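# Seat the kettle upright on its base

## Task

Put the kettle on its base standing upright, so that the stud sticking up from the base sits within the ring on the kettle's underside. The kettle must stay like this by itself once the robot lets go; anything held in place only by the robot does not count.

## Robot and tools

ROBOT. Two arms, left_arm and right_arm, face each other across a table. left_arm's base is on the +y side; the names do not refer to sides of any image. Each arm ends in the same five-finger right hand, so the hands are not mirrored: every hand number and axis means the same thing on both.

FRAMES. The world frame has its origin on the table top halfway between the two arm bases, with z = 0 at the table surface and +z up. Result lines give each hand point's position (m), orientation as a wxyz quaternion, and velocities (m/s, rad/s) in this frame. Printed positions can drift from the truth at long reach. The hand point sits 0.05 m in front of the palm, where index pad and thumb tip meet in a pinch. Its axes: +z along the straight fingers (which reach 0.06 to 0.07 m past it), +y out of the palm, +x across the palm toward the little finger. Across the palm the hand spans 0.08 m on the little-finger side and 0.02 m (thumb tucked in front) up to 0.09 m on the thumb side. A wrist bracket on the little-finger side sticks out 0.03 m beyond the point along +y and 0.11 m across; it can collide.

ROW FORMAT. Every arm command is one row of 28 numbers, each in [-1, 1], always covering both arms: left_arm dx, dy, dz, rx, ry, rz, then left hand little, ring, middle, index, thumb_bend, thumb_turn, force_limit, speed; then the same 14 for right_arm. dx to rz are an offset, not a pose: a target relative to the hand point's pose in the most recent result showing it (before any such result, and for the second and later calls within one reply, relative to where the robot is when the action begins), expressed along the hand point's own axes. 1.0 equals 0.6 m or 180 degrees; rx, ry, rz form one rotation vector. All rows of an action share that same reference, they do not add up. All-zero offsets pull the arm back to the reference; they do not mean hold still. Each control step the command is clipped to 100 mm and 16 degrees from the measured pose, motion trails commands by about 0.17 s, and position wins over orientation if both cannot be met.

HAND NUMBERS are absolute targets. Fingers and thumb_bend: +1 straight, -1 fully curled. thumb_turn: +1 beside the palm, -1 across in front of it. A pinch is roughly index -0.22, thumb_bend -0.75, thumb_turn -0.57. force_limit maps -1..+1 linearly to about 0..10 N at the fingertip (0..15 N for both thumb motors) and only stops closing. speed maps -1..+1 to near zero..full (full travel 0.6 s); use -0.9 or slower for a soft grip. No value means unchanged: to keep a hand as is, resend its last eight numbers, or before any, its hand_measured six values plus hand_force_limit and hand_speed. A motor moves only when its target changes by at least 0.01. For a whole-hand wrap (objects 0.035 to 0.08 m across) turn the thumb in front of the palm before reaching the object.

TOOLS.
execute_actions: actions is an empty list (just report state), or one item: {"rows": [up to 15 rows], "steps": up to 15} where each row lasts one 1/30 s step and the last repeats; or {"steps": n} with n up to 300, a wait counted from the previous result, reply time included. Optional pictures (bool). A refused call moves nothing.
move: target is one 28-number row (offsets as above). speed in m/s, 0.002 to 0.5, default 0.25 (turning up to twice that in rad/s). Paths are straight, end together, last 0.5 to 10 s, and ignore obstacles and the other arm. Optional stop_force in N, 9 to 40, shared by both arms: an arm stops and backs off two steps when its wrist sensor reads that much extra push against its direction; use it only with slow, non-rotating approaches, and omit it when moving away from something being pressed.
wait: seconds, 0 to 10.
zoom_image: camera (cam_low, cam_left_wrist, cam_right_wrist) and region [x0, y0, x1, y1] in pixels of that 672x504 image, at most 504 by 504.
show_instructions: shows the reference pages. finished_scene: scene number; ends and grades the scene, irreversible.

RESULTS. The state line lists left_arm | right_arm poses. A move adds a move: line with each arm's ending (done, off_target, moving, held, fault, contact) and limits (paced = pose clipped; held = some steps blocked, after which the arm may rush). HELD marks steps not sent; pose unreachable names an arm whose command the clearance check altered. Hand target shows where each arm is being driven. Hand lines hand_measured, hand_stopped_by (moving, target, force, stalled, fault) and hand_load_n give six values in row order; load near zero means the grip is lost. Wrist force and Wrist torque are in the hand's own axes, noisy, offset up to about 4 N, saturating near 50 N. Joint torques are rough. MOTOR HOT warns of heating; at 85 °C the arm brakes.

AVOID. Never knock or drop anything off the table. Keep arms from hitting or pressing each other, including fingers and brackets. Arms are stiff: commanding even slightly past a firm contact can trigger a fault stop (joint load limit, wrist joints 24.6 N m, or 150 N external force), freezing the arm for 10 s. Faster touches hit harder. Long holds heat motors. Simulated time keeps running while you think. Before finishing, release the kettle and check it stays seated.

Each tool is called after "Call:" by a JSON object that holds its "fn" and its "kwargs".

Reference images:

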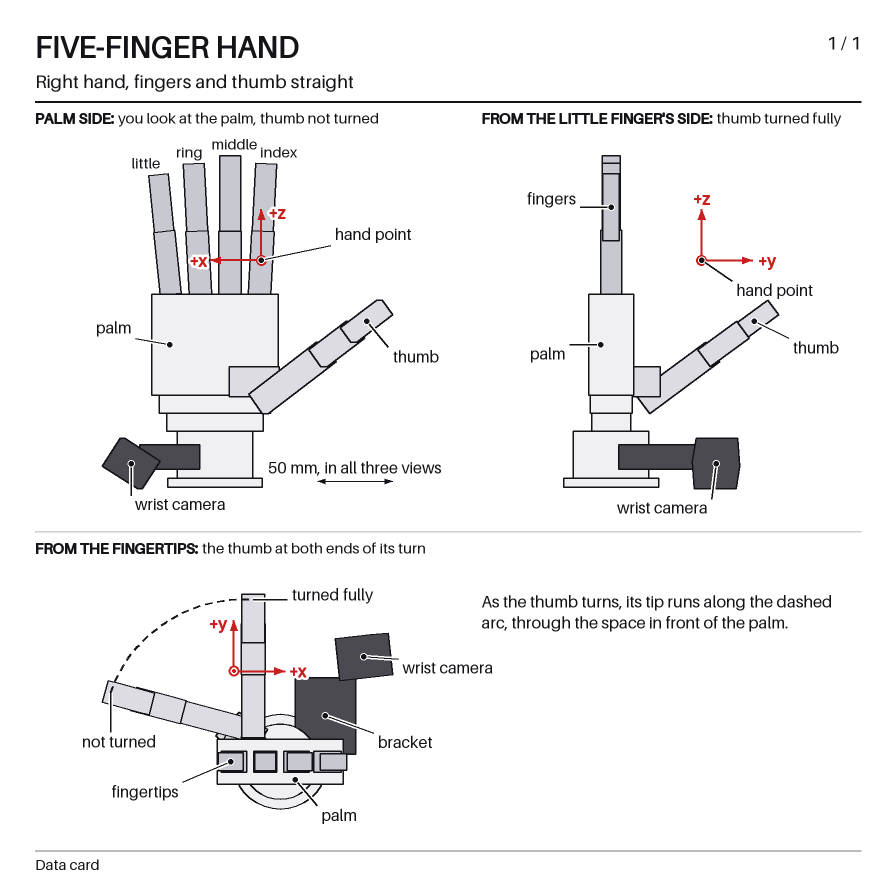

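## Session

Call:
{"fn": "execute_actions", "kwargs": {"actions": []}}

Scene clock: 0.00 s of 4800.00 s.
left_arm: end_effector_position=(+0.3179, +0.4473, +0.4703) hand_measured=(+1.000, +1.000, +1.000, +1.000, +1.000, +1.000) hand_load_n=(+0.0, +0.0, +0.0, +0.0, +0.0, +0.0) hand_stopped_by=(target, target, target, target, target, target) hand_force_limit=0.00 hand_speed=-0.80 end_effector_quat_wxyz=(-0.002, +0.313, +0.950, +0.018) end_effector_velocity=(+0.000, -0.000, +0.000) end_effector_angular_velocity=(-0.001, -0.001, -0.000) | right_arm: end_effector_position=(+0.1082, -0.2831, +0.4738) hand_measured=(+1.000, +1.000, +1.000, +1.000, +1.000, +1.000) hand_load_n=(+0.0, +0.0, +0.0, +0.0, +0.0, +0.0) hand_stopped_by=(target, target, target, target, target, target) hand_force_limit=0.00 hand_speed=-0.80 end_effector_quat_wxyz=(-0.020, -0.380, +0.925, -0.001) end_effector_velocity=(+0.000, +0.000, +0.000) end_effector_angular_velocity=(+0.001, -0.001, -0.000)
Joint positions: left_arm=[ 0.551 -1.719  1.371  1.942  1.545 -1.897] | right_arm=[-1.208 -1.718  1.36   1.969  1.57  -1.864]
Joint velocities: left_arm=[-0.     0.    -0.001 -0.    -0.001  0.   ] | right_arm=[-0.     0.    -0.001 -0.001 -0.     0.   ]
Joint torques (N m, as the arm reports them, + toward a larger angle): no reading
Motor temperatures (°C, as the motors report them): left_arm=[30 30 30 37 38 38] | right_arm=[28 31 28 34 37 34]
Wrist force (N, on the end effector, along its own x y z axes, offset not removed): no reading
Wrist torque (N m, same axes, about the end effector's origin, offset not removed): no reading
Hand target (left_arm): +0.318, +0.447, +0.470; -0.002, +0.313, +0.950, +0.018
Hand target (right_arm): +0.108, -0.283, +0.474; -0.020, -0.380, +0.925, -0.001

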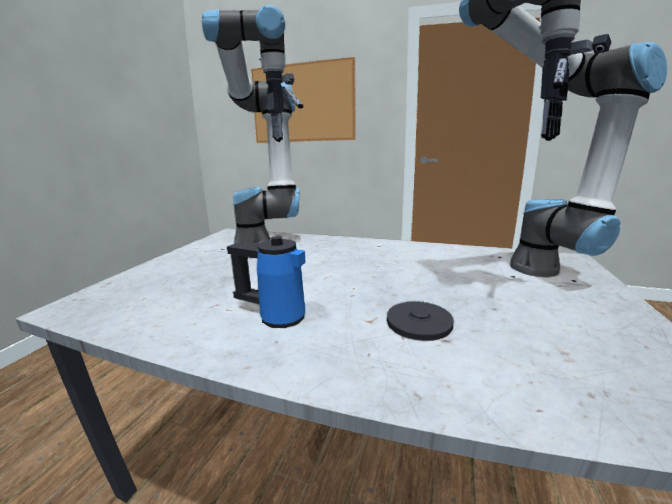

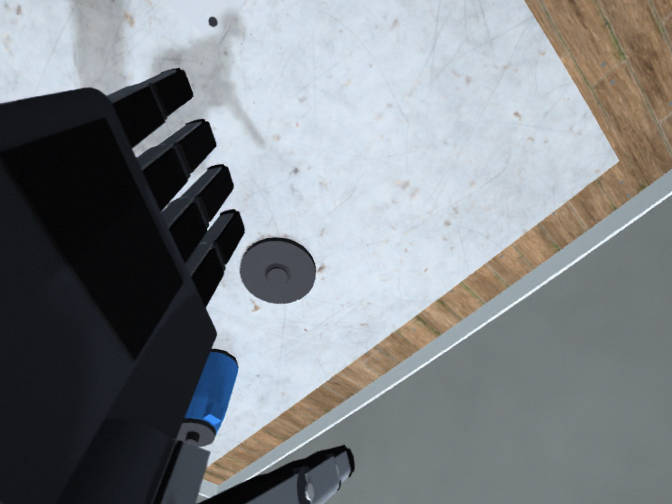

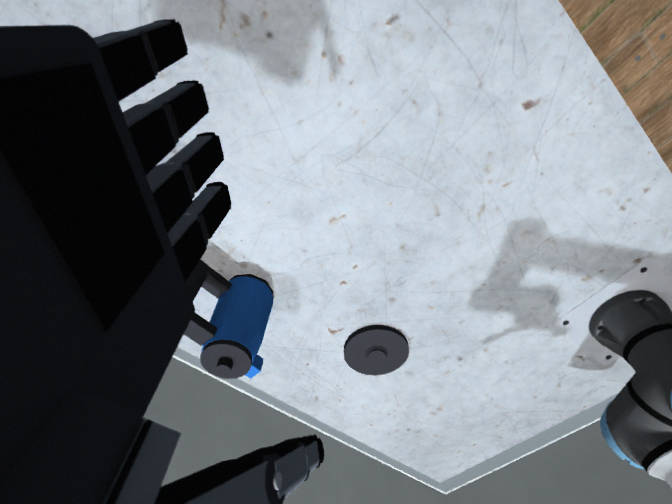

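Call:
{"fn": "move", "kwargs": {"target": [0,0,0,0,0,0,1,1,1,1,1,1,0,-0.8,-0.351,-0.574,0.373,0.194,-0.472,0.194,1,1,1,1,1,-1,0,0]}}

Scene clock: 19.70 s of 4800.00 s.
left_arm: end_effector_position=(+0.3179, +0.4473, +0.4703) hand_measured=(+1.000, +1.000, +1.000, +1.000, +1.000, +1.000) hand_load_n=(+0.0, +0.0, +0.0, +0.0, +0.0, +0.0) hand_stopped_by=(target, target, target, target, target, target) hand_force_limit=0.00 hand_speed=-0.80 end_effector_quat_wxyz=(-0.002, +0.313, +0.950, +0.018) end_effector_velocity=(+0.000, -0.000, -0.000) end_effector_angular_velocity=(+0.002, +0.001, -0.000) | right_arm: end_effector_position=(+0.4920, -0.3840, +0.2378) hand_measured=(+1.000, +1.000, +1.000, +1.000, +1.000, -1.000) hand_load_n=(+0.0, +0.0, +0.0, +0.0, +0.0, +0.0) hand_stopped_by=(target, target, target, target, target, target) hand_force_limit=0.00 hand_speed=0.00 end_effector_quat_wxyz=(+0.694, -0.007, +0.720, -0.007) end_effector_velocity=(+0.002, +0.001, -0.001) end_effector_angular_velocity=(+0.000, -0.013, -0.005)
Joint positions: left_arm=[ 0.551 -1.719  1.371  1.942  1.545 -1.897] | right_arm=[-1.792 -1.752  2.488 -0.698  1.475 -1.594]
Joint velocities: left_arm=[-0.     0.001  0.     0.    -0.     0.   ] | right_arm=[ 0.011  0.016  0.001 -0.031  0.016  0.002]
Joint torques (N m, as the arm reports them, + toward a larger angle): left_arm=[ -1.08  -9.55 -18.47   2.04  -0.44   0.12] | right_arm=[ 9.82 -0.42 -5.33 -2.66  2.85  1.77]
Motor temperatures (°C, as the motors report them): left_arm=[30 30 30 37 38 38] | right_arm=[28 31 28 34 37 34]
Wrist force (N, on the end effector, along its own x y z axes, offset not removed): left_arm=[1.6 1.1 1.4] | right_arm=[-0.1 -0.5 0.9]
Wrist torque (N m, same axes, about the end effector's origin, offset not removed): left_arm=[0.03 -0.19 0.14] | right_arm=[-0.06 0.07 -0.10]
Hand target (left_arm): +0.318, +0.447, +0.470; -0.002, +0.313, +0.950, +0.018
Hand target (right_arm): +0.492, -0.384, +0.238; +0.694, -0.007, +0.720, -0.007
Off the commanded pose (left_arm): 0.000 m, 0 deg.
Off the commanded pose (right_arm): 0.000 m, 0 deg.
After step 90, 12.63 s passed at rest.
move: done
camera_calibration (this result's frames):
cam_left_wrist: T_world_to_cam=[[0.721869, 0.69036, 0.0480479, -0.562045], [0.577292, -0.639019, 0.508318, -0.133534], [0.381626, -0.339202, -0.859828, 0.565138], [0, 0, 0, 1]] pos_world=[0.26714, 0.494378, 0.580805]
cam_right_wrist: T_world_to_cam=[[0.0170376, 0.998946, 0.0426317, 0.36273], [-0.51823, -0.0276411, 0.854795, 0.0393597], [0.855072, -0.0366566, 0.517212, -0.424612], [0, 0, 0, 1]] pos_world=[0.377291, -0.376825, 0.170506]

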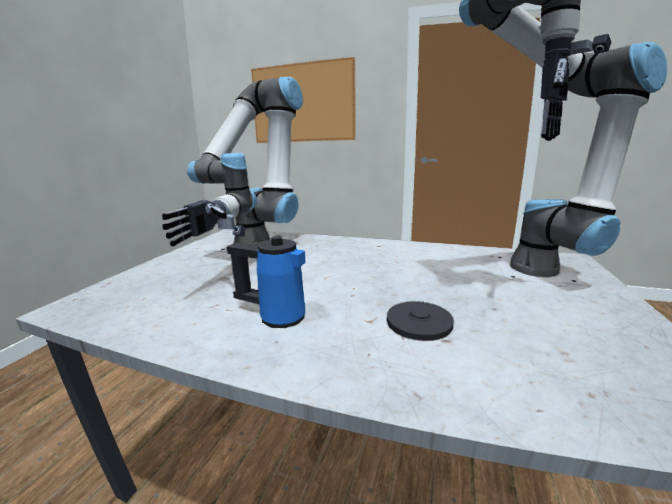

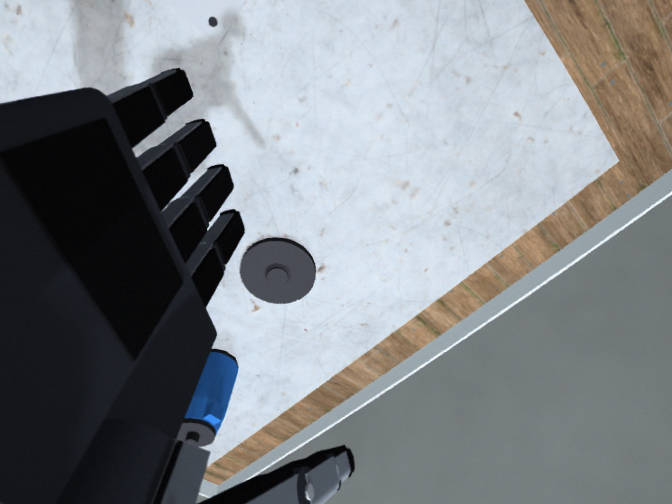

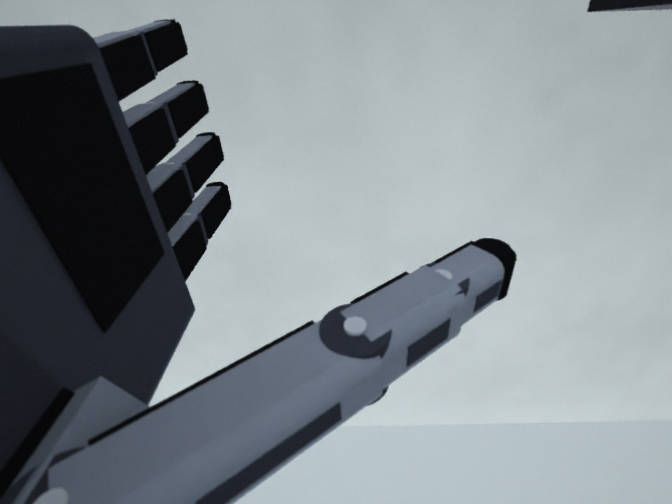

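Call:
{"fn": "move", "kwargs": {"target": [0,0,0,0,0,0,1,1,1,1,1,1,0,-0.8,0.16,0.02,0,0,-0.01,0,1,1,1,1,1,-1,0,0]}}

Call:
{"fn": "zoom_image", "kwargs": {"camera": "cam_low", "region": [140,190,340,340]}}

Scene clock: 25.43 s of 4800.00 s.
left_arm: end_effector_position=(+0.3179, +0.4473, +0.4703) hand_measured=(+1.000, +1.000, +1.000, +1.000, +1.000, +1.000) hand_load_n=(+0.0, +0.0, +0.0, +0.0, +0.0, +0.0) hand_stopped_by=(target, target, target, target, target, target) hand_force_limit=0.00 hand_speed=-0.80 end_effector_quat_wxyz=(-0.002, +0.313, +0.950, +0.018) end_effector_velocity=(-0.000, +0.000, +0.000) end_effector_angular_velocity=(-0.000, -0.000, -0.000) | right_arm: end_effector_position=(+0.4883, -0.3738, +0.1418) hand_measured=(+1.000, +1.000, +1.000, +1.000, +1.000, -1.000) hand_load_n=(+0.0, +0.0, +0.0, +0.0, +0.0, +0.0) hand_stopped_by=(target, target, target, target, target, target) hand_force_limit=0.00 hand_speed=0.00 end_effector_quat_wxyz=(+0.704, -0.007, +0.710, -0.007) end_effector_velocity=(+0.000, +0.002, -0.003) end_effector_angular_velocity=(+0.001, -0.009, +0.001)
Joint positions: left_arm=[ 0.551 -1.719  1.371  1.942  1.545 -1.897] | right_arm=[-1.746 -1.393  2.603 -1.203  1.52  -1.591]
Joint velocities: left_arm=[-0.    -0.001 -0.     0.    -0.    -0.   ] | right_arm=[ 0.006  0.022  0.001 -0.032  0.005  0.002]
Joint torques (N m, as the arm reports them, + toward a larger angle): left_arm=[ -1.55  -9.59 -18.31   2.18  -0.57   0.01] | right_arm=[ 9.   -9.02  1.43 -3.15  2.39  1.03]
Motor temperatures (°C, as the motors report them): left_arm=[30 30 30 37 38 38] | right_arm=[28 31 28 34 37 34]
Wrist force (N, on the end effector, along its own x y z axes, offset not removed): left_arm=[1.2 1.4 1.0] | right_arm=[-1.4 0.4 3.9]
Wrist torque (N m, same axes, about the end effector's origin, offset not removed): left_arm=[0.14 -0.09 0.20] | right_arm=[-0.02 0.03 -0.10]
Hand target (left_arm): +0.318, +0.447, +0.470; -0.002, +0.313, +0.950, +0.018
Hand target (right_arm): +0.488, -0.374, +0.142; +0.705, -0.007, +0.709, -0.007
Off the commanded pose (left_arm): 0.000 m, 0 deg.
Off the commanded pose (right_arm): 0.000 m, 0 deg.
After step 90, 1.70 s passed at rest.
move: done
camera_calibration (this result's frames):
cam_left_wrist: T_world_to_cam=[[0.721869, 0.69036, 0.0480479, -0.562045], [0.577293, -0.639019, 0.508318, -0.133534], [0.381626, -0.339201, -0.859828, 0.565138], [0, 0, 0, 1]] pos_world=[0.26714, 0.494378, 0.580805]
cam_right_wrist: T_world_to_cam=[[0.01501, 0.998964, 0.0429662, 0.35764], [-0.54386, -0.0279018, 0.838712, 0.134453], [0.839042, -0.0359566, 0.542877, -0.36705], [0, 0, 0, 1]] pos_world=[0.375726, -0.366715, 0.0711289]

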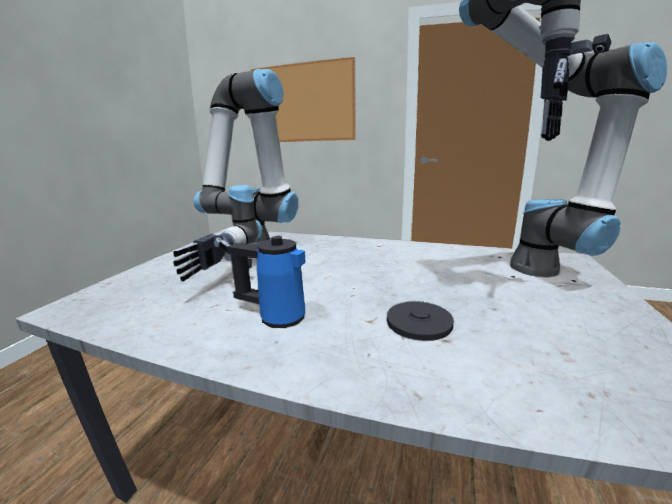

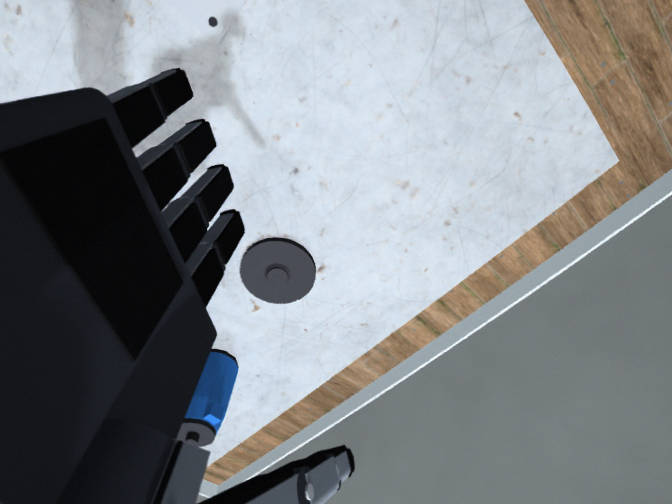

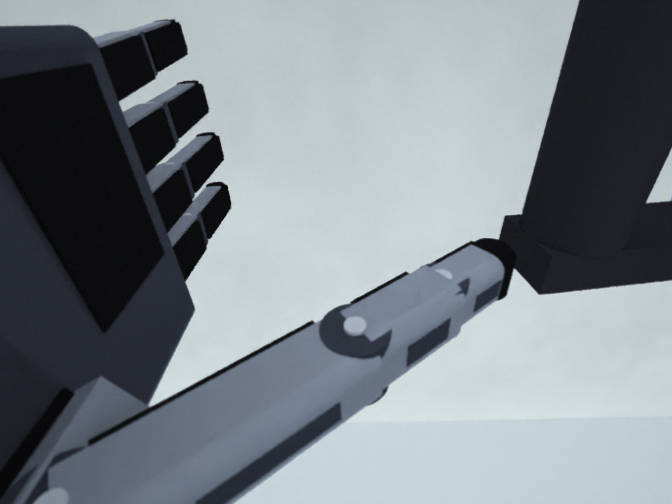

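Region (140, 190, 340, 340) of cam_low's 672x504 image, scaled by 2.520, with more detail than that image has; it fills the top 378 rows of this view, and the rest is white.

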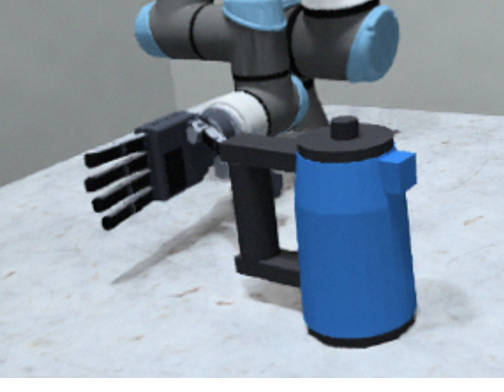

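Call:
{"fn": "move", "kwargs": {"target": [0,0,0,0,0,0,1,1,1,1,1,1,0,-0.8,0.015,0.186,0.014,0,0,0,1,1,1,1,1,-1,0,0], "speed": 0.1}}

Call:
{"fn": "zoom_image", "kwargs": {"camera": "cam_low", "region": [140,190,340,340]}}

Scene clock: 38.20 s of 4800.00 s.
left_arm: end_effector_position=(+0.3179, +0.4473, +0.4703) hand_measured=(+1.000, +1.000, +1.000, +1.000, +1.000, +1.000) hand_load_n=(+0.0, +0.0, +0.0, +0.0, +0.0, +0.0) hand_stopped_by=(target, target, target, target, target, target) hand_force_limit=0.00 hand_speed=-0.80 end_effector_quat_wxyz=(-0.002, +0.313, +0.950, +0.018) end_effector_velocity=(-0.000, -0.000, -0.000) end_effector_angular_velocity=(-0.001, +0.000, +0.000) | right_arm: end_effector_position=(+0.4965, -0.2626, +0.1308) hand_measured=(+1.000, +1.000, +1.000, +1.000, +1.000, -1.000) hand_load_n=(+0.0, +0.0, +0.0, +0.0, +0.0, +0.0) hand_stopped_by=(target, target, target, target, target, target) hand_force_limit=0.00 hand_speed=0.00 end_effector_quat_wxyz=(+0.704, -0.007, +0.710, -0.007) end_effector_velocity=(+0.000, +0.003, -0.000) end_effector_angular_velocity=(+0.002, +0.001, -0.001)
Joint positions: left_arm=[ 0.551 -1.719  1.371  1.942  1.545 -1.897] | right_arm=[-1.318 -1.228  2.391 -1.155  1.948 -1.587]
Joint velocities: left_arm=[-0.    -0.001  0.    -0.     0.001 -0.   ] | right_arm=[ 0.01   0.004 -0.007  0.003  0.01   0.002]
Joint torques (N m, as the arm reports them, + toward a larger angle): left_arm=[ -1.31  -9.62 -18.44   2.24  -0.51   0.1 ] | right_arm=[  6.5  -14.81 -19.97   0.21   3.1    1.23]
Motor temperatures (°C, as the motors report them): left_arm=[30 30 30 37 38 38] | right_arm=[28 31 28 34 37 34]
Wrist force (N, on the end effector, along its own x y z axes, offset not removed): left_arm=[0.8 1.1 1.6] | right_arm=[1.6 1.9 1.7]
Wrist torque (N m, same axes, about the end effector's origin, offset not removed): left_arm=[0.10 -0.17 0.17] | right_arm=[0.09 -0.33 0.01]
Hand target (left_arm): +0.318, +0.447, +0.470; -0.002, +0.313, +0.950, +0.018
Hand target (right_arm): +0.497, -0.262, +0.131; +0.704, -0.007, +0.710, -0.007
Off the commanded pose (left_arm): 0.000 m, 0 deg.
Off the commanded pose (right_arm): 0.000 m, 0 deg.
After step 90, 8.17 s passed at rest.
move: done
camera_calibration (this result's frames):
cam_left_wrist: T_world_to_cam=[[0.721869, 0.69036, 0.0480477, -0.562045], [0.577293, -0.639019, 0.508319, -0.133534], [0.381626, -0.339202, -0.859828, 0.565138], [0, 0, 0, 1]] pos_world=[0.26714, 0.494378, 0.580805]
cam_right_wrist: T_world_to_cam=[[0.0147882, 0.998964, 0.0430472, 0.246987], [-0.543868, -0.02809, 0.838701, 0.151204], [0.839041, -0.0358149, 0.542889, -0.363924], [0, 0, 0, 1]] pos_world=[0.383929, -0.255518, 0.0601229]

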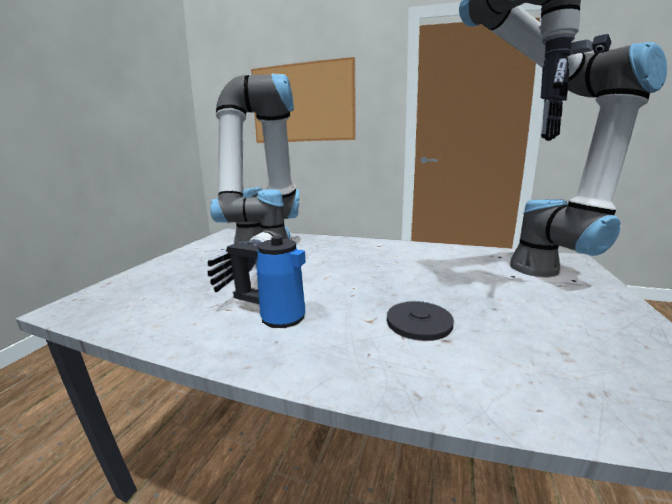

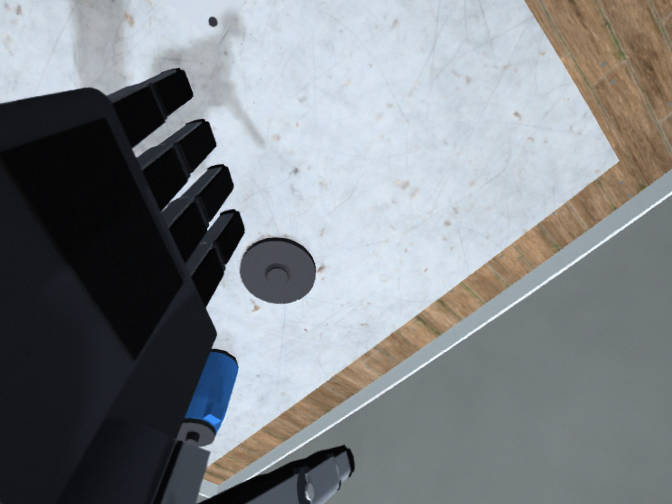

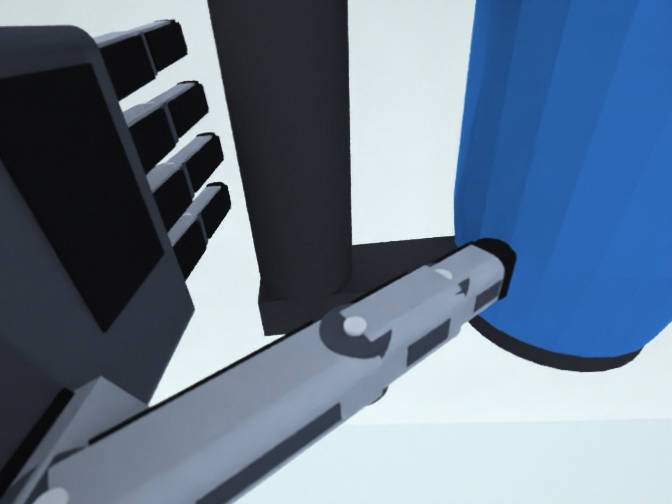

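Region (140, 190, 340, 340) of cam_low's 672x504 image, scaled by 2.520, with more detail than that image has; it fills the top 378 rows of this view, and the rest is white.

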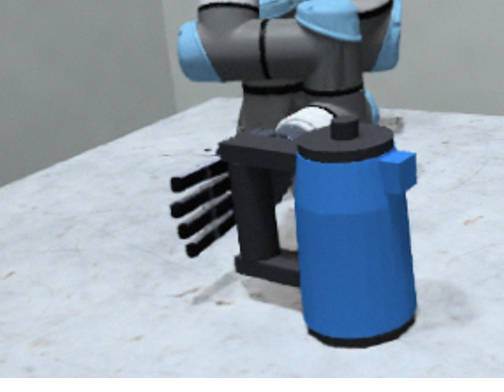

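Call:
{"fn": "move", "kwargs": {"target": [0,0,0,0,0,0,1,1,1,1,1,1,0,-0.8,0,0.015,0.055,0,0,0,1,1,1,1,0.4,-1,0,0], "speed": 0.04}}

Call:
{"fn": "move", "kwargs": {"target": [0,0,0,0,0,0,1,1,1,1,1,1,0,-0.8,0,0,0,0,0,0,-1,-1,-1,-1,-1,-1,1,-0.5]}}

Call:
{"fn": "zoom_image", "kwargs": {"camera": "cam_low", "region": [140,190,340,340]}}

Scene clock: 42.20 s of 4800.00 s.
left_arm: end_effector_position=(+0.3179, +0.4473, +0.4703) hand_measured=(+1.000, +1.000, +1.000, +1.000, +1.000, +1.000) hand_load_n=(+0.0, +0.0, +0.0, +0.0, +0.0, +0.0) hand_stopped_by=(target, target, target, target, target, target) hand_force_limit=0.00 hand_speed=-0.80 end_effector_quat_wxyz=(-0.002, +0.313, +0.950, +0.018) end_effector_velocity=(+0.000, -0.000, -0.001) end_effector_angular_velocity=(+0.003, +0.001, -0.000) | right_arm: end_effector_position=(+0.5292, -0.2537, +0.1305) hand_measured=(+1.000, +1.000, +1.000, +1.000, +0.400, -1.000) hand_load_n=(+0.0, +0.0, +0.0, +0.0, +0.0, +0.0) hand_stopped_by=(target, target, target, target, target, target) hand_force_limit=0.00 hand_speed=0.00 end_effector_quat_wxyz=(+0.704, -0.007, +0.710, -0.007) end_effector_velocity=(+0.003, +0.001, +0.001) end_effector_angular_velocity=(+0.003, -0.002, -0.000)
Joint positions: left_arm=[ 0.551 -1.719  1.371  1.942  1.545 -1.897] | right_arm=[-1.329 -1.183  2.306 -1.115  1.936 -1.588]
Joint velocities: left_arm=[-0.     0.002  0.001  0.    -0.001  0.   ] | right_arm=[-0.001  0.003 -0.009  0.003 -0.001  0.002]
Joint torques (N m, as the arm reports them, + toward a larger angle): left_arm=[ -1.55  -9.37 -18.44   2.25  -0.44   0.02] | right_arm=[ -7.66 -19.34 -21.77   0.78  -2.65  -1.1 ]
Motor temperatures (°C, as the motors report them): left_arm=[30 30 30 37 38 38] | right_arm=[28 31 28 34 37 34]
Wrist force (N, on the end effector, along its own x y z axes, offset not removed): left_arm=[-0.1 2.3 1.9] | right_arm=[2.4 -2.8 -0.4]
Wrist torque (N m, same axes, about the end effector's origin, offset not removed): left_arm=[0.17 0.03 0.11] | right_arm=[-0.38 -0.41 0.02]
Hand target (left_arm): +0.318, +0.447, +0.470; -0.002, +0.313, +0.950, +0.018
Hand target (right_arm): +0.530, -0.254, +0.130; +0.704, -0.007, +0.710, -0.007
Off the commanded pose (left_arm): 0.000 m, 0 deg.
Off the commanded pose (right_arm): 0.000 m, 0 deg.
move: done
camera_calibration (this result's frames):
cam_left_wrist: T_world_to_cam=[[0.721869, 0.69036, 0.0480479, -0.562045], [0.577293, -0.639019, 0.508319, -0.133534], [0.381626, -0.339202, -0.859828, 0.565138], [0, 0, 0, 1]] pos_world=[0.26714, 0.494378, 0.580805]
cam_right_wrist: T_world_to_cam=[[0.0147848, 0.998964, 0.0430352, 0.237591], [-0.543879, -0.0280813, 0.838693, 0.16958], [0.839033, -0.0358058, 0.542901, -0.390846], [0, 0, 0, 1]] pos_world=[0.416651, -0.246578, 0.0597403]

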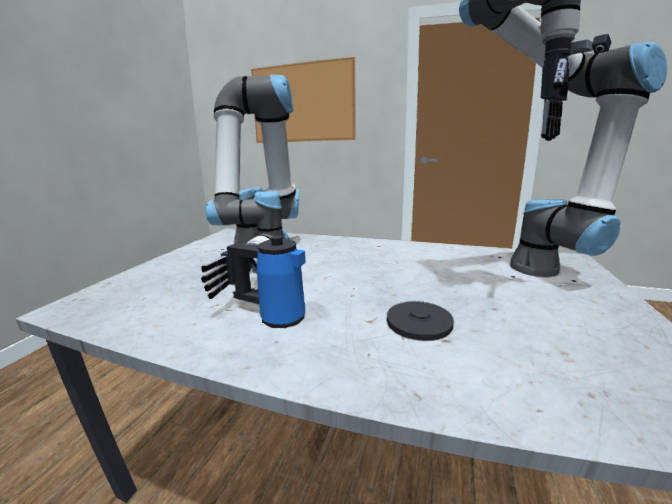

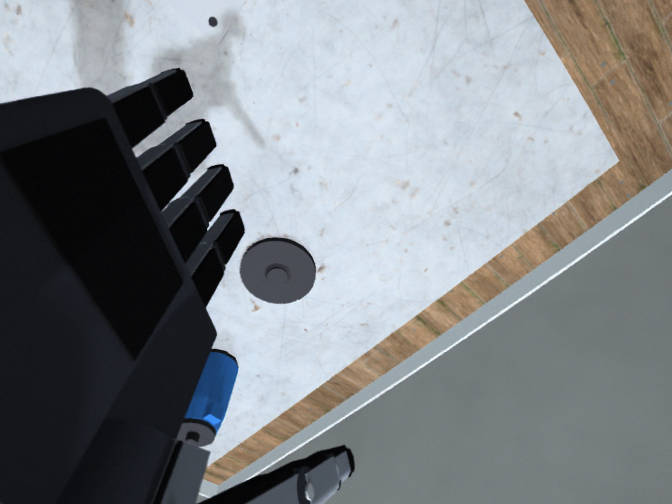

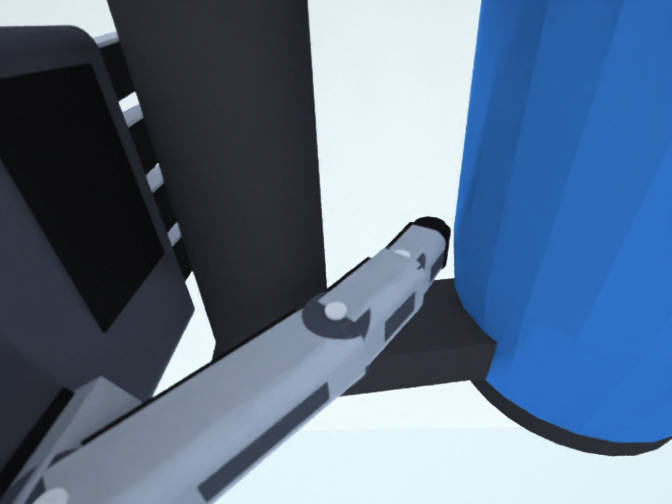

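Scene clock: 44.57 s of 4800.00 s.
left_arm: end_effector_position=(+0.3179, +0.4473, +0.4703) hand_measured=(+1.000, +1.000, +1.000, +1.000, +1.000, +1.000) hand_load_n=(+0.0, +0.0, +0.0, +0.0, +0.0, +0.0) hand_stopped_by=(target, target, target, target, target, target) hand_force_limit=0.00 hand_speed=-0.80 end_effector_quat_wxyz=(-0.002, +0.313, +0.950, +0.018) end_effector_velocity=(+0.000, -0.000, -0.001) end_effector_angular_velocity=(+0.001, +0.001, -0.000) | right_arm: end_effector_position=(+0.5293, -0.2537, +0.1306) hand_measured=(-0.724, -0.716, -0.276, -0.336, -0.456, -1.000) hand_load_n=(+11.0, +9.5, +10.0, +10.5, +14.5, +0.0) hand_stopped_by=(force, force, force, force, force, target) hand_force_limit=1.00 hand_speed=-0.50 end_effector_quat_wxyz=(+0.705, -0.007, +0.710, -0.007) end_effector_velocity=(-0.000, +0.000, -0.001) end_effector_angular_velocity=(-0.001, +0.002, +0.001)
Joint positions: left_arm=[ 0.551 -1.719  1.371  1.942  1.545 -1.897] | right_arm=[-1.329 -1.183  2.306 -1.115  1.936 -1.588]
Joint velocities: left_arm=[ 0.     0.001  0.001 -0.001  0.     0.   ] | right_arm=[ 0.001  0.     0.     0.002  0.    -0.001]
Joint torques (N m, as the arm reports them, + toward a larger angle): left_arm=[ -1.87  -9.75 -18.66   2.17  -0.49   0.05] | right_arm=[  6.26 -25.43   0.68   3.62   0.96  -1.09]
Motor temperatures (°C, as the motors report them): left_arm=[30 30 30 37 38 38] | right_arm=[28 31 28 34 37 34]
Wrist force (N, on the end effector, along its own x y z axes, offset not removed): left_arm=[1.7 0.2 0.0] | right_arm=[-6.8 -1.1 4.4]
Wrist torque (N m, same axes, about the end effector's origin, offset not removed): left_arm=[0.07 -0.11 0.14] | right_arm=[-0.50 -0.99 0.99]
Hand target (left_arm): +0.318, +0.447, +0.470; -0.002, +0.313, +0.950, +0.018
Hand target (right_arm): +0.529, -0.254, +0.130; +0.704, -0.007, +0.710, -0.007
Off the commanded pose (left_arm): 0.000 m, 0 deg.
Off the commanded pose (right_arm): 0.000 m, 0 deg.
move: done
camera_calibration (this result's frames):
cam_left_wrist: T_world_to_cam=[[0.721869, 0.69036, 0.0480479, -0.562045], [0.577292, -0.639019, 0.508319, -0.133534], [0.381626, -0.339202, -0.859828, 0.565138], [0, 0, 0, 1]] pos_world=[0.26714, 0.494378, 0.580805]
cam_right_wrist: T_world_to_cam=[[0.0147539, 0.998959, 0.0431603, 0.237575], [-0.544142, -0.0281918, 0.838519, 0.169627], [0.838863, -0.0358568, 0.54316, -0.39088], [0, 0, 0, 1]] pos_world=[0.416691, -0.246561, 0.0598209]

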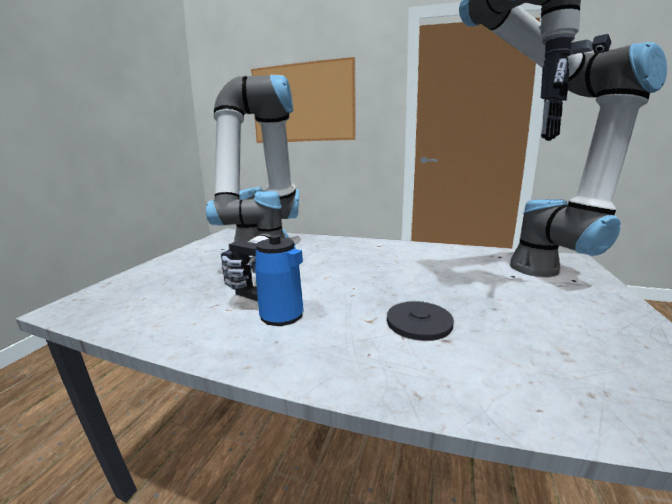

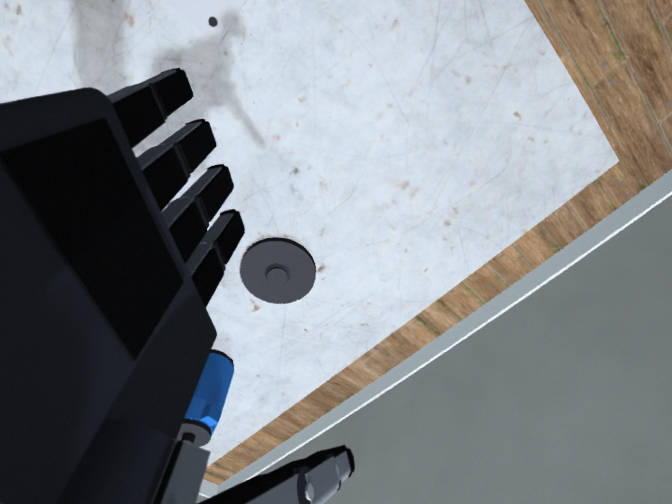

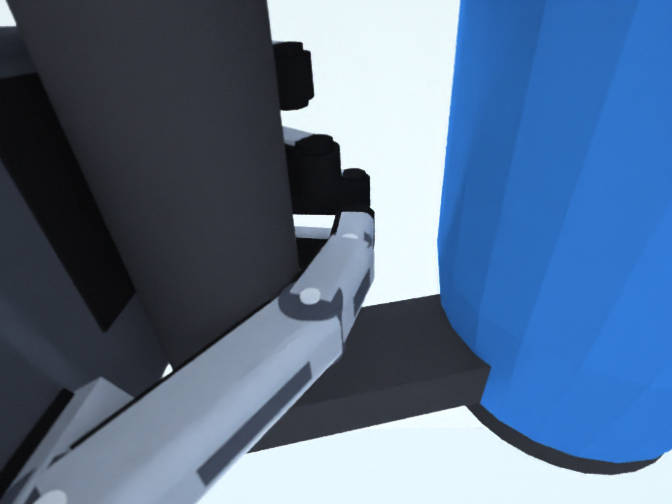

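Region (140, 190, 340, 340) of cam_low's 672x504 image, scaled by 2.520, with more detail than that image has; it fills the top 378 rows of this view, and the rest is white.

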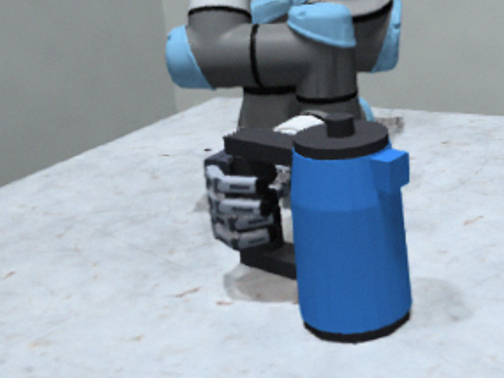

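Call:
{"fn": "move", "kwargs": {"target": [0,0,0,0,0,0,1,1,1,1,1,1,0,-0.8,-0.1,0,0,0,0,0,-1,-1,-1,-1,-1,-1,1,-0.5], "speed": 0.08}}

Call:
{"fn": "move", "kwargs": {"target": [0,0,0,0,0,0,1,1,1,1,1,1,0,-0.8,-0.008,0.545,-0.07,0,0,0,-1,-1,-1,-1,-1,-1,1,-0.5], "speed": 0.15}}

Call:
{"fn": "zoom_image", "kwargs": {"camera": "cam_low", "region": [330,200,530,350]}}

Scene clock: 48.97 s of 4800.00 s.
left_arm: end_effector_position=(+0.3179, +0.4473, +0.4703) hand_measured=(+1.000, +1.000, +1.000, +1.000, +1.000, +1.000) hand_load_n=(+0.0, +0.0, +0.0, +0.0, +0.0, +0.0) hand_stopped_by=(target, target, target, target, target, target) hand_force_limit=0.00 hand_speed=-0.80 end_effector_quat_wxyz=(-0.002, +0.313, +0.950, +0.018) end_effector_velocity=(+0.000, +0.000, +0.000) end_effector_angular_velocity=(+0.001, -0.001, -0.000) | right_arm: end_effector_position=(+0.5296, -0.2526, +0.1903) hand_measured=(-0.724, -0.716, -0.276, -0.336, -0.456, -1.000) hand_load_n=(+0.0, +5.0, +11.0, +11.0, +14.0, -1.5) hand_stopped_by=(force, force, force, force, force, target) hand_force_limit=1.00 hand_speed=-0.50 end_effector_quat_wxyz=(+0.705, -0.007, +0.710, -0.007) end_effector_velocity=(-0.000, +0.000, +0.002) end_effector_angular_velocity=(-0.000, +0.003, +0.001)
Joint positions: left_arm=[ 0.551 -1.719  1.371  1.942  1.545 -1.897] | right_arm=[-1.327 -1.341  2.27  -0.921  1.939 -1.588]
Joint velocities: left_arm=[ 0.     0.     0.     0.    -0.001  0.   ] | right_arm=[ 0.001 -0.006 -0.002  0.011  0.     0.001]
Joint torques (N m, as the arm reports them, + toward a larger angle): left_arm=[ -1.39  -9.79 -18.44   2.28  -0.49  -0.03] | right_arm=[  6.78 -34.67 -27.91  -0.55   2.68   2.04]
Motor temperatures (°C, as the motors report them): left_arm=[30 30 30 37 38 38] | right_arm=[28 31 28 34 37 34]
Wrist force (N, on the end effector, along its own x y z axes, offset not removed): left_arm=[0.4 2.3 0.3] | right_arm=[9.2 -3.9 3.1]
Wrist torque (N m, same axes, about the end effector's origin, offset not removed): left_arm=[0.37 0.05 0.13] | right_arm=[-0.67 -0.84 -0.46]
Hand target (left_arm): +0.318, +0.447, +0.470; -0.002, +0.313, +0.950, +0.018
Hand target (right_arm): +0.530, -0.253, +0.191; +0.705, -0.007, +0.710, -0.007
Off the commanded pose (left_arm): 0.000 m, 0 deg.
Off the commanded pose (right_arm): 0.000 m, 0 deg.
After step 90, 0.20 s passed at rest.
move: done
camera_calibration (this result's frames):
cam_left_wrist: T_world_to_cam=[[0.721869, 0.69036, 0.0480479, -0.562045], [0.577293, -0.639019, 0.508318, -0.133534], [0.381626, -0.339202, -0.859828, 0.565138], [0, 0, 0, 1]] pos_world=[0.26714, 0.494378, 0.580805]
cam_right_wrist: T_world_to_cam=[[0.0147463, 0.998959, 0.0431692, 0.233926], [-0.544243, -0.0281991, 0.838454, 0.119839], [0.838798, -0.0358586, 0.54326, -0.423588], [0, 0, 0, 1]] pos_world=[0.417077, -0.245492, 0.11954]

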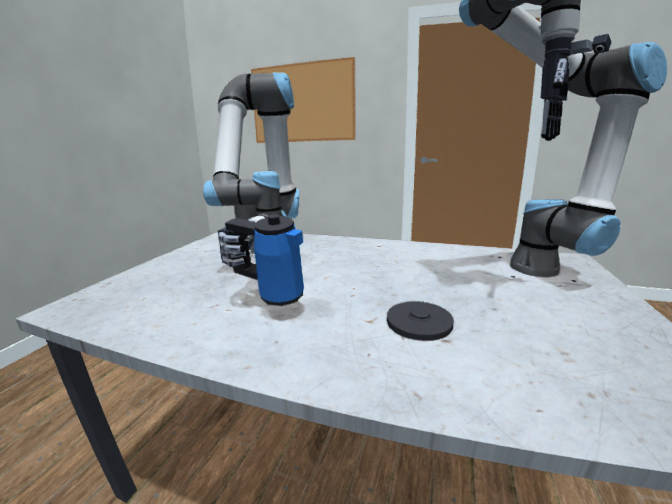

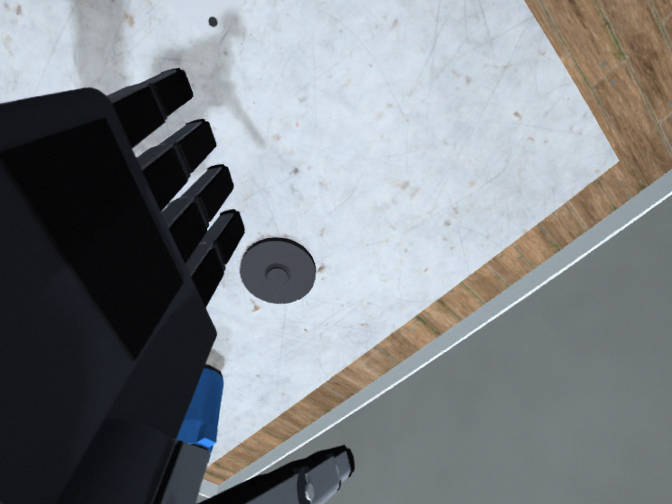

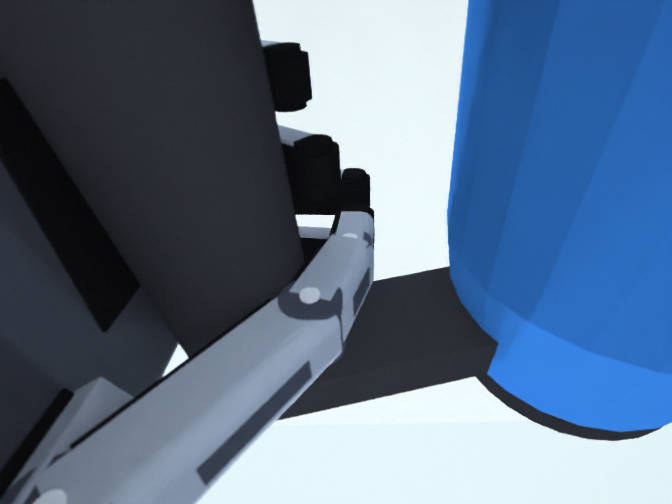

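Scene clock: 51.73 s of 4800.00 s.
left_arm: end_effector_position=(+0.3179, +0.4473, +0.4703) hand_measured=(+1.000, +1.000, +1.000, +1.000, +1.000, +1.000) hand_load_n=(+0.0, +0.0, +0.0, +0.0, +0.0, +0.0) hand_stopped_by=(target, target, target, target, target, target) hand_force_limit=0.00 hand_speed=-0.80 end_effector_quat_wxyz=(-0.002, +0.313, +0.950, +0.018) end_effector_velocity=(+0.001, -0.000, -0.000) end_effector_angular_velocity=(+0.001, -0.000, +0.000) | right_arm: end_effector_position=(+0.4873, +0.0742, +0.1897) hand_measured=(-0.724, -0.716, -0.276, -0.336, -0.456, -1.000) hand_load_n=(+0.0, +5.0, +11.0, +11.0, +14.0, -1.5) hand_stopped_by=(force, force, force, force, force, target) hand_force_limit=1.00 hand_speed=-0.50 end_effector_quat_wxyz=(+0.705, -0.007, +0.710, -0.007) end_effector_velocity=(+0.001, +0.001, -0.000) end_effector_angular_velocity=(+0.000, +0.001, -0.002)
Joint positions: left_arm=[ 0.551 -1.719  1.371  1.942  1.545 -1.897] | right_arm=[-0.71  -0.865  1.475 -0.597  2.555 -1.58 ]
Joint velocities: left_arm=[ 0.     0.001  0.    -0.001 -0.001 -0.   ] | right_arm=[ 0.001  0.005 -0.009  0.007  0.003  0.003]
Joint torques (N m, as the arm reports them, + toward a larger angle): left_arm=[ -1.28  -9.3  -18.56   2.34  -0.51  -0.01] | right_arm=[  7.8  -42.84 -32.23  -0.06   2.5    1.99]
Motor temperatures (°C, as the motors report them): left_arm=[30 30 30 37 38 38] | right_arm=[28 31 28 34 37 34]
Wrist force (N, on the end effector, along its own x y z axes, offset not removed): left_arm=[2.0 1.6 0.6] | right_arm=[5.5 -2.3 0.4]
Wrist torque (N m, same axes, about the end effector's origin, offset not removed): left_arm=[0.15 -0.25 0.16] | right_arm=[-0.47 -0.12 -0.55]
Hand target (left_arm): +0.318, +0.447, +0.470; -0.002, +0.313, +0.950, +0.018
Hand target (right_arm): +0.487, +0.074, +0.190; +0.705, -0.007, +0.710, -0.007
Off the commanded pose (left_arm): 0.000 m, 0 deg.
Off the commanded pose (right_arm): 0.001 m, 0 deg.
move: done
camera_calibration (this result's frames):
cam_left_wrist: T_world_to_cam=[[0.721869, 0.69036, 0.0480478, -0.562045], [0.577293, -0.639019, 0.508318, -0.133534], [0.381626, -0.339202, -0.859828, 0.565138], [0, 0, 0, 1]] pos_world=[0.26714, 0.494378, 0.580805]
cam_right_wrist: T_world_to_cam=[[0.0146211, 0.998957, 0.043262, -0.0918114], [-0.544295, -0.0283429, 0.838415, 0.1066], [0.838766, -0.0358058, 0.543313, -0.376044], [0, 0, 0, 1]] pos_world=[0.374777, 0.0812724, 0.118906]

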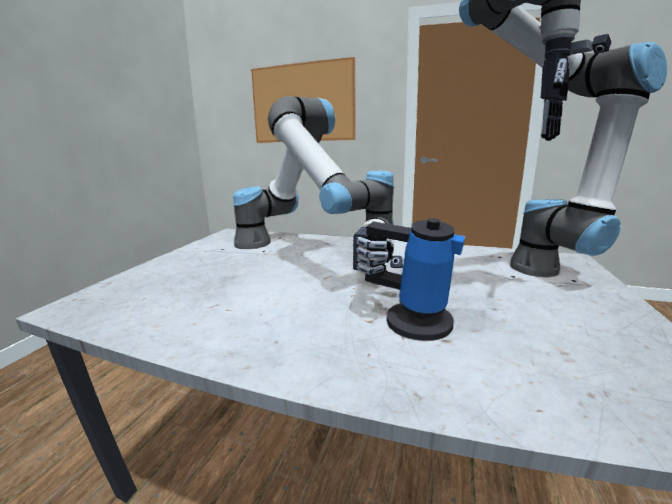

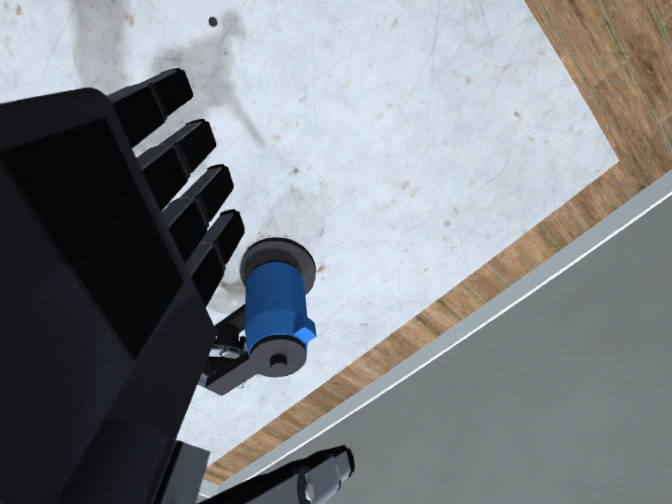

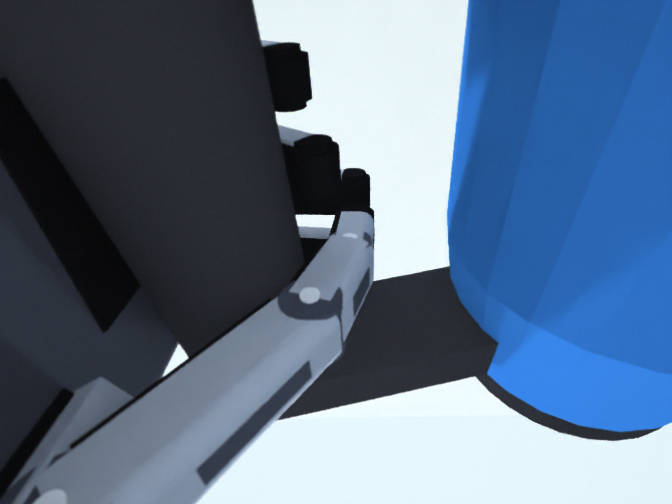

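Region (330, 200, 530, 350) of cam_low's 672x504 image, scaled by 2.520, with more detail than that image has; it fills the top 378 rows of this view, and the rest is white.

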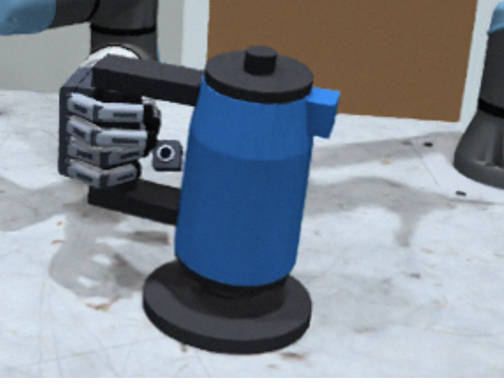

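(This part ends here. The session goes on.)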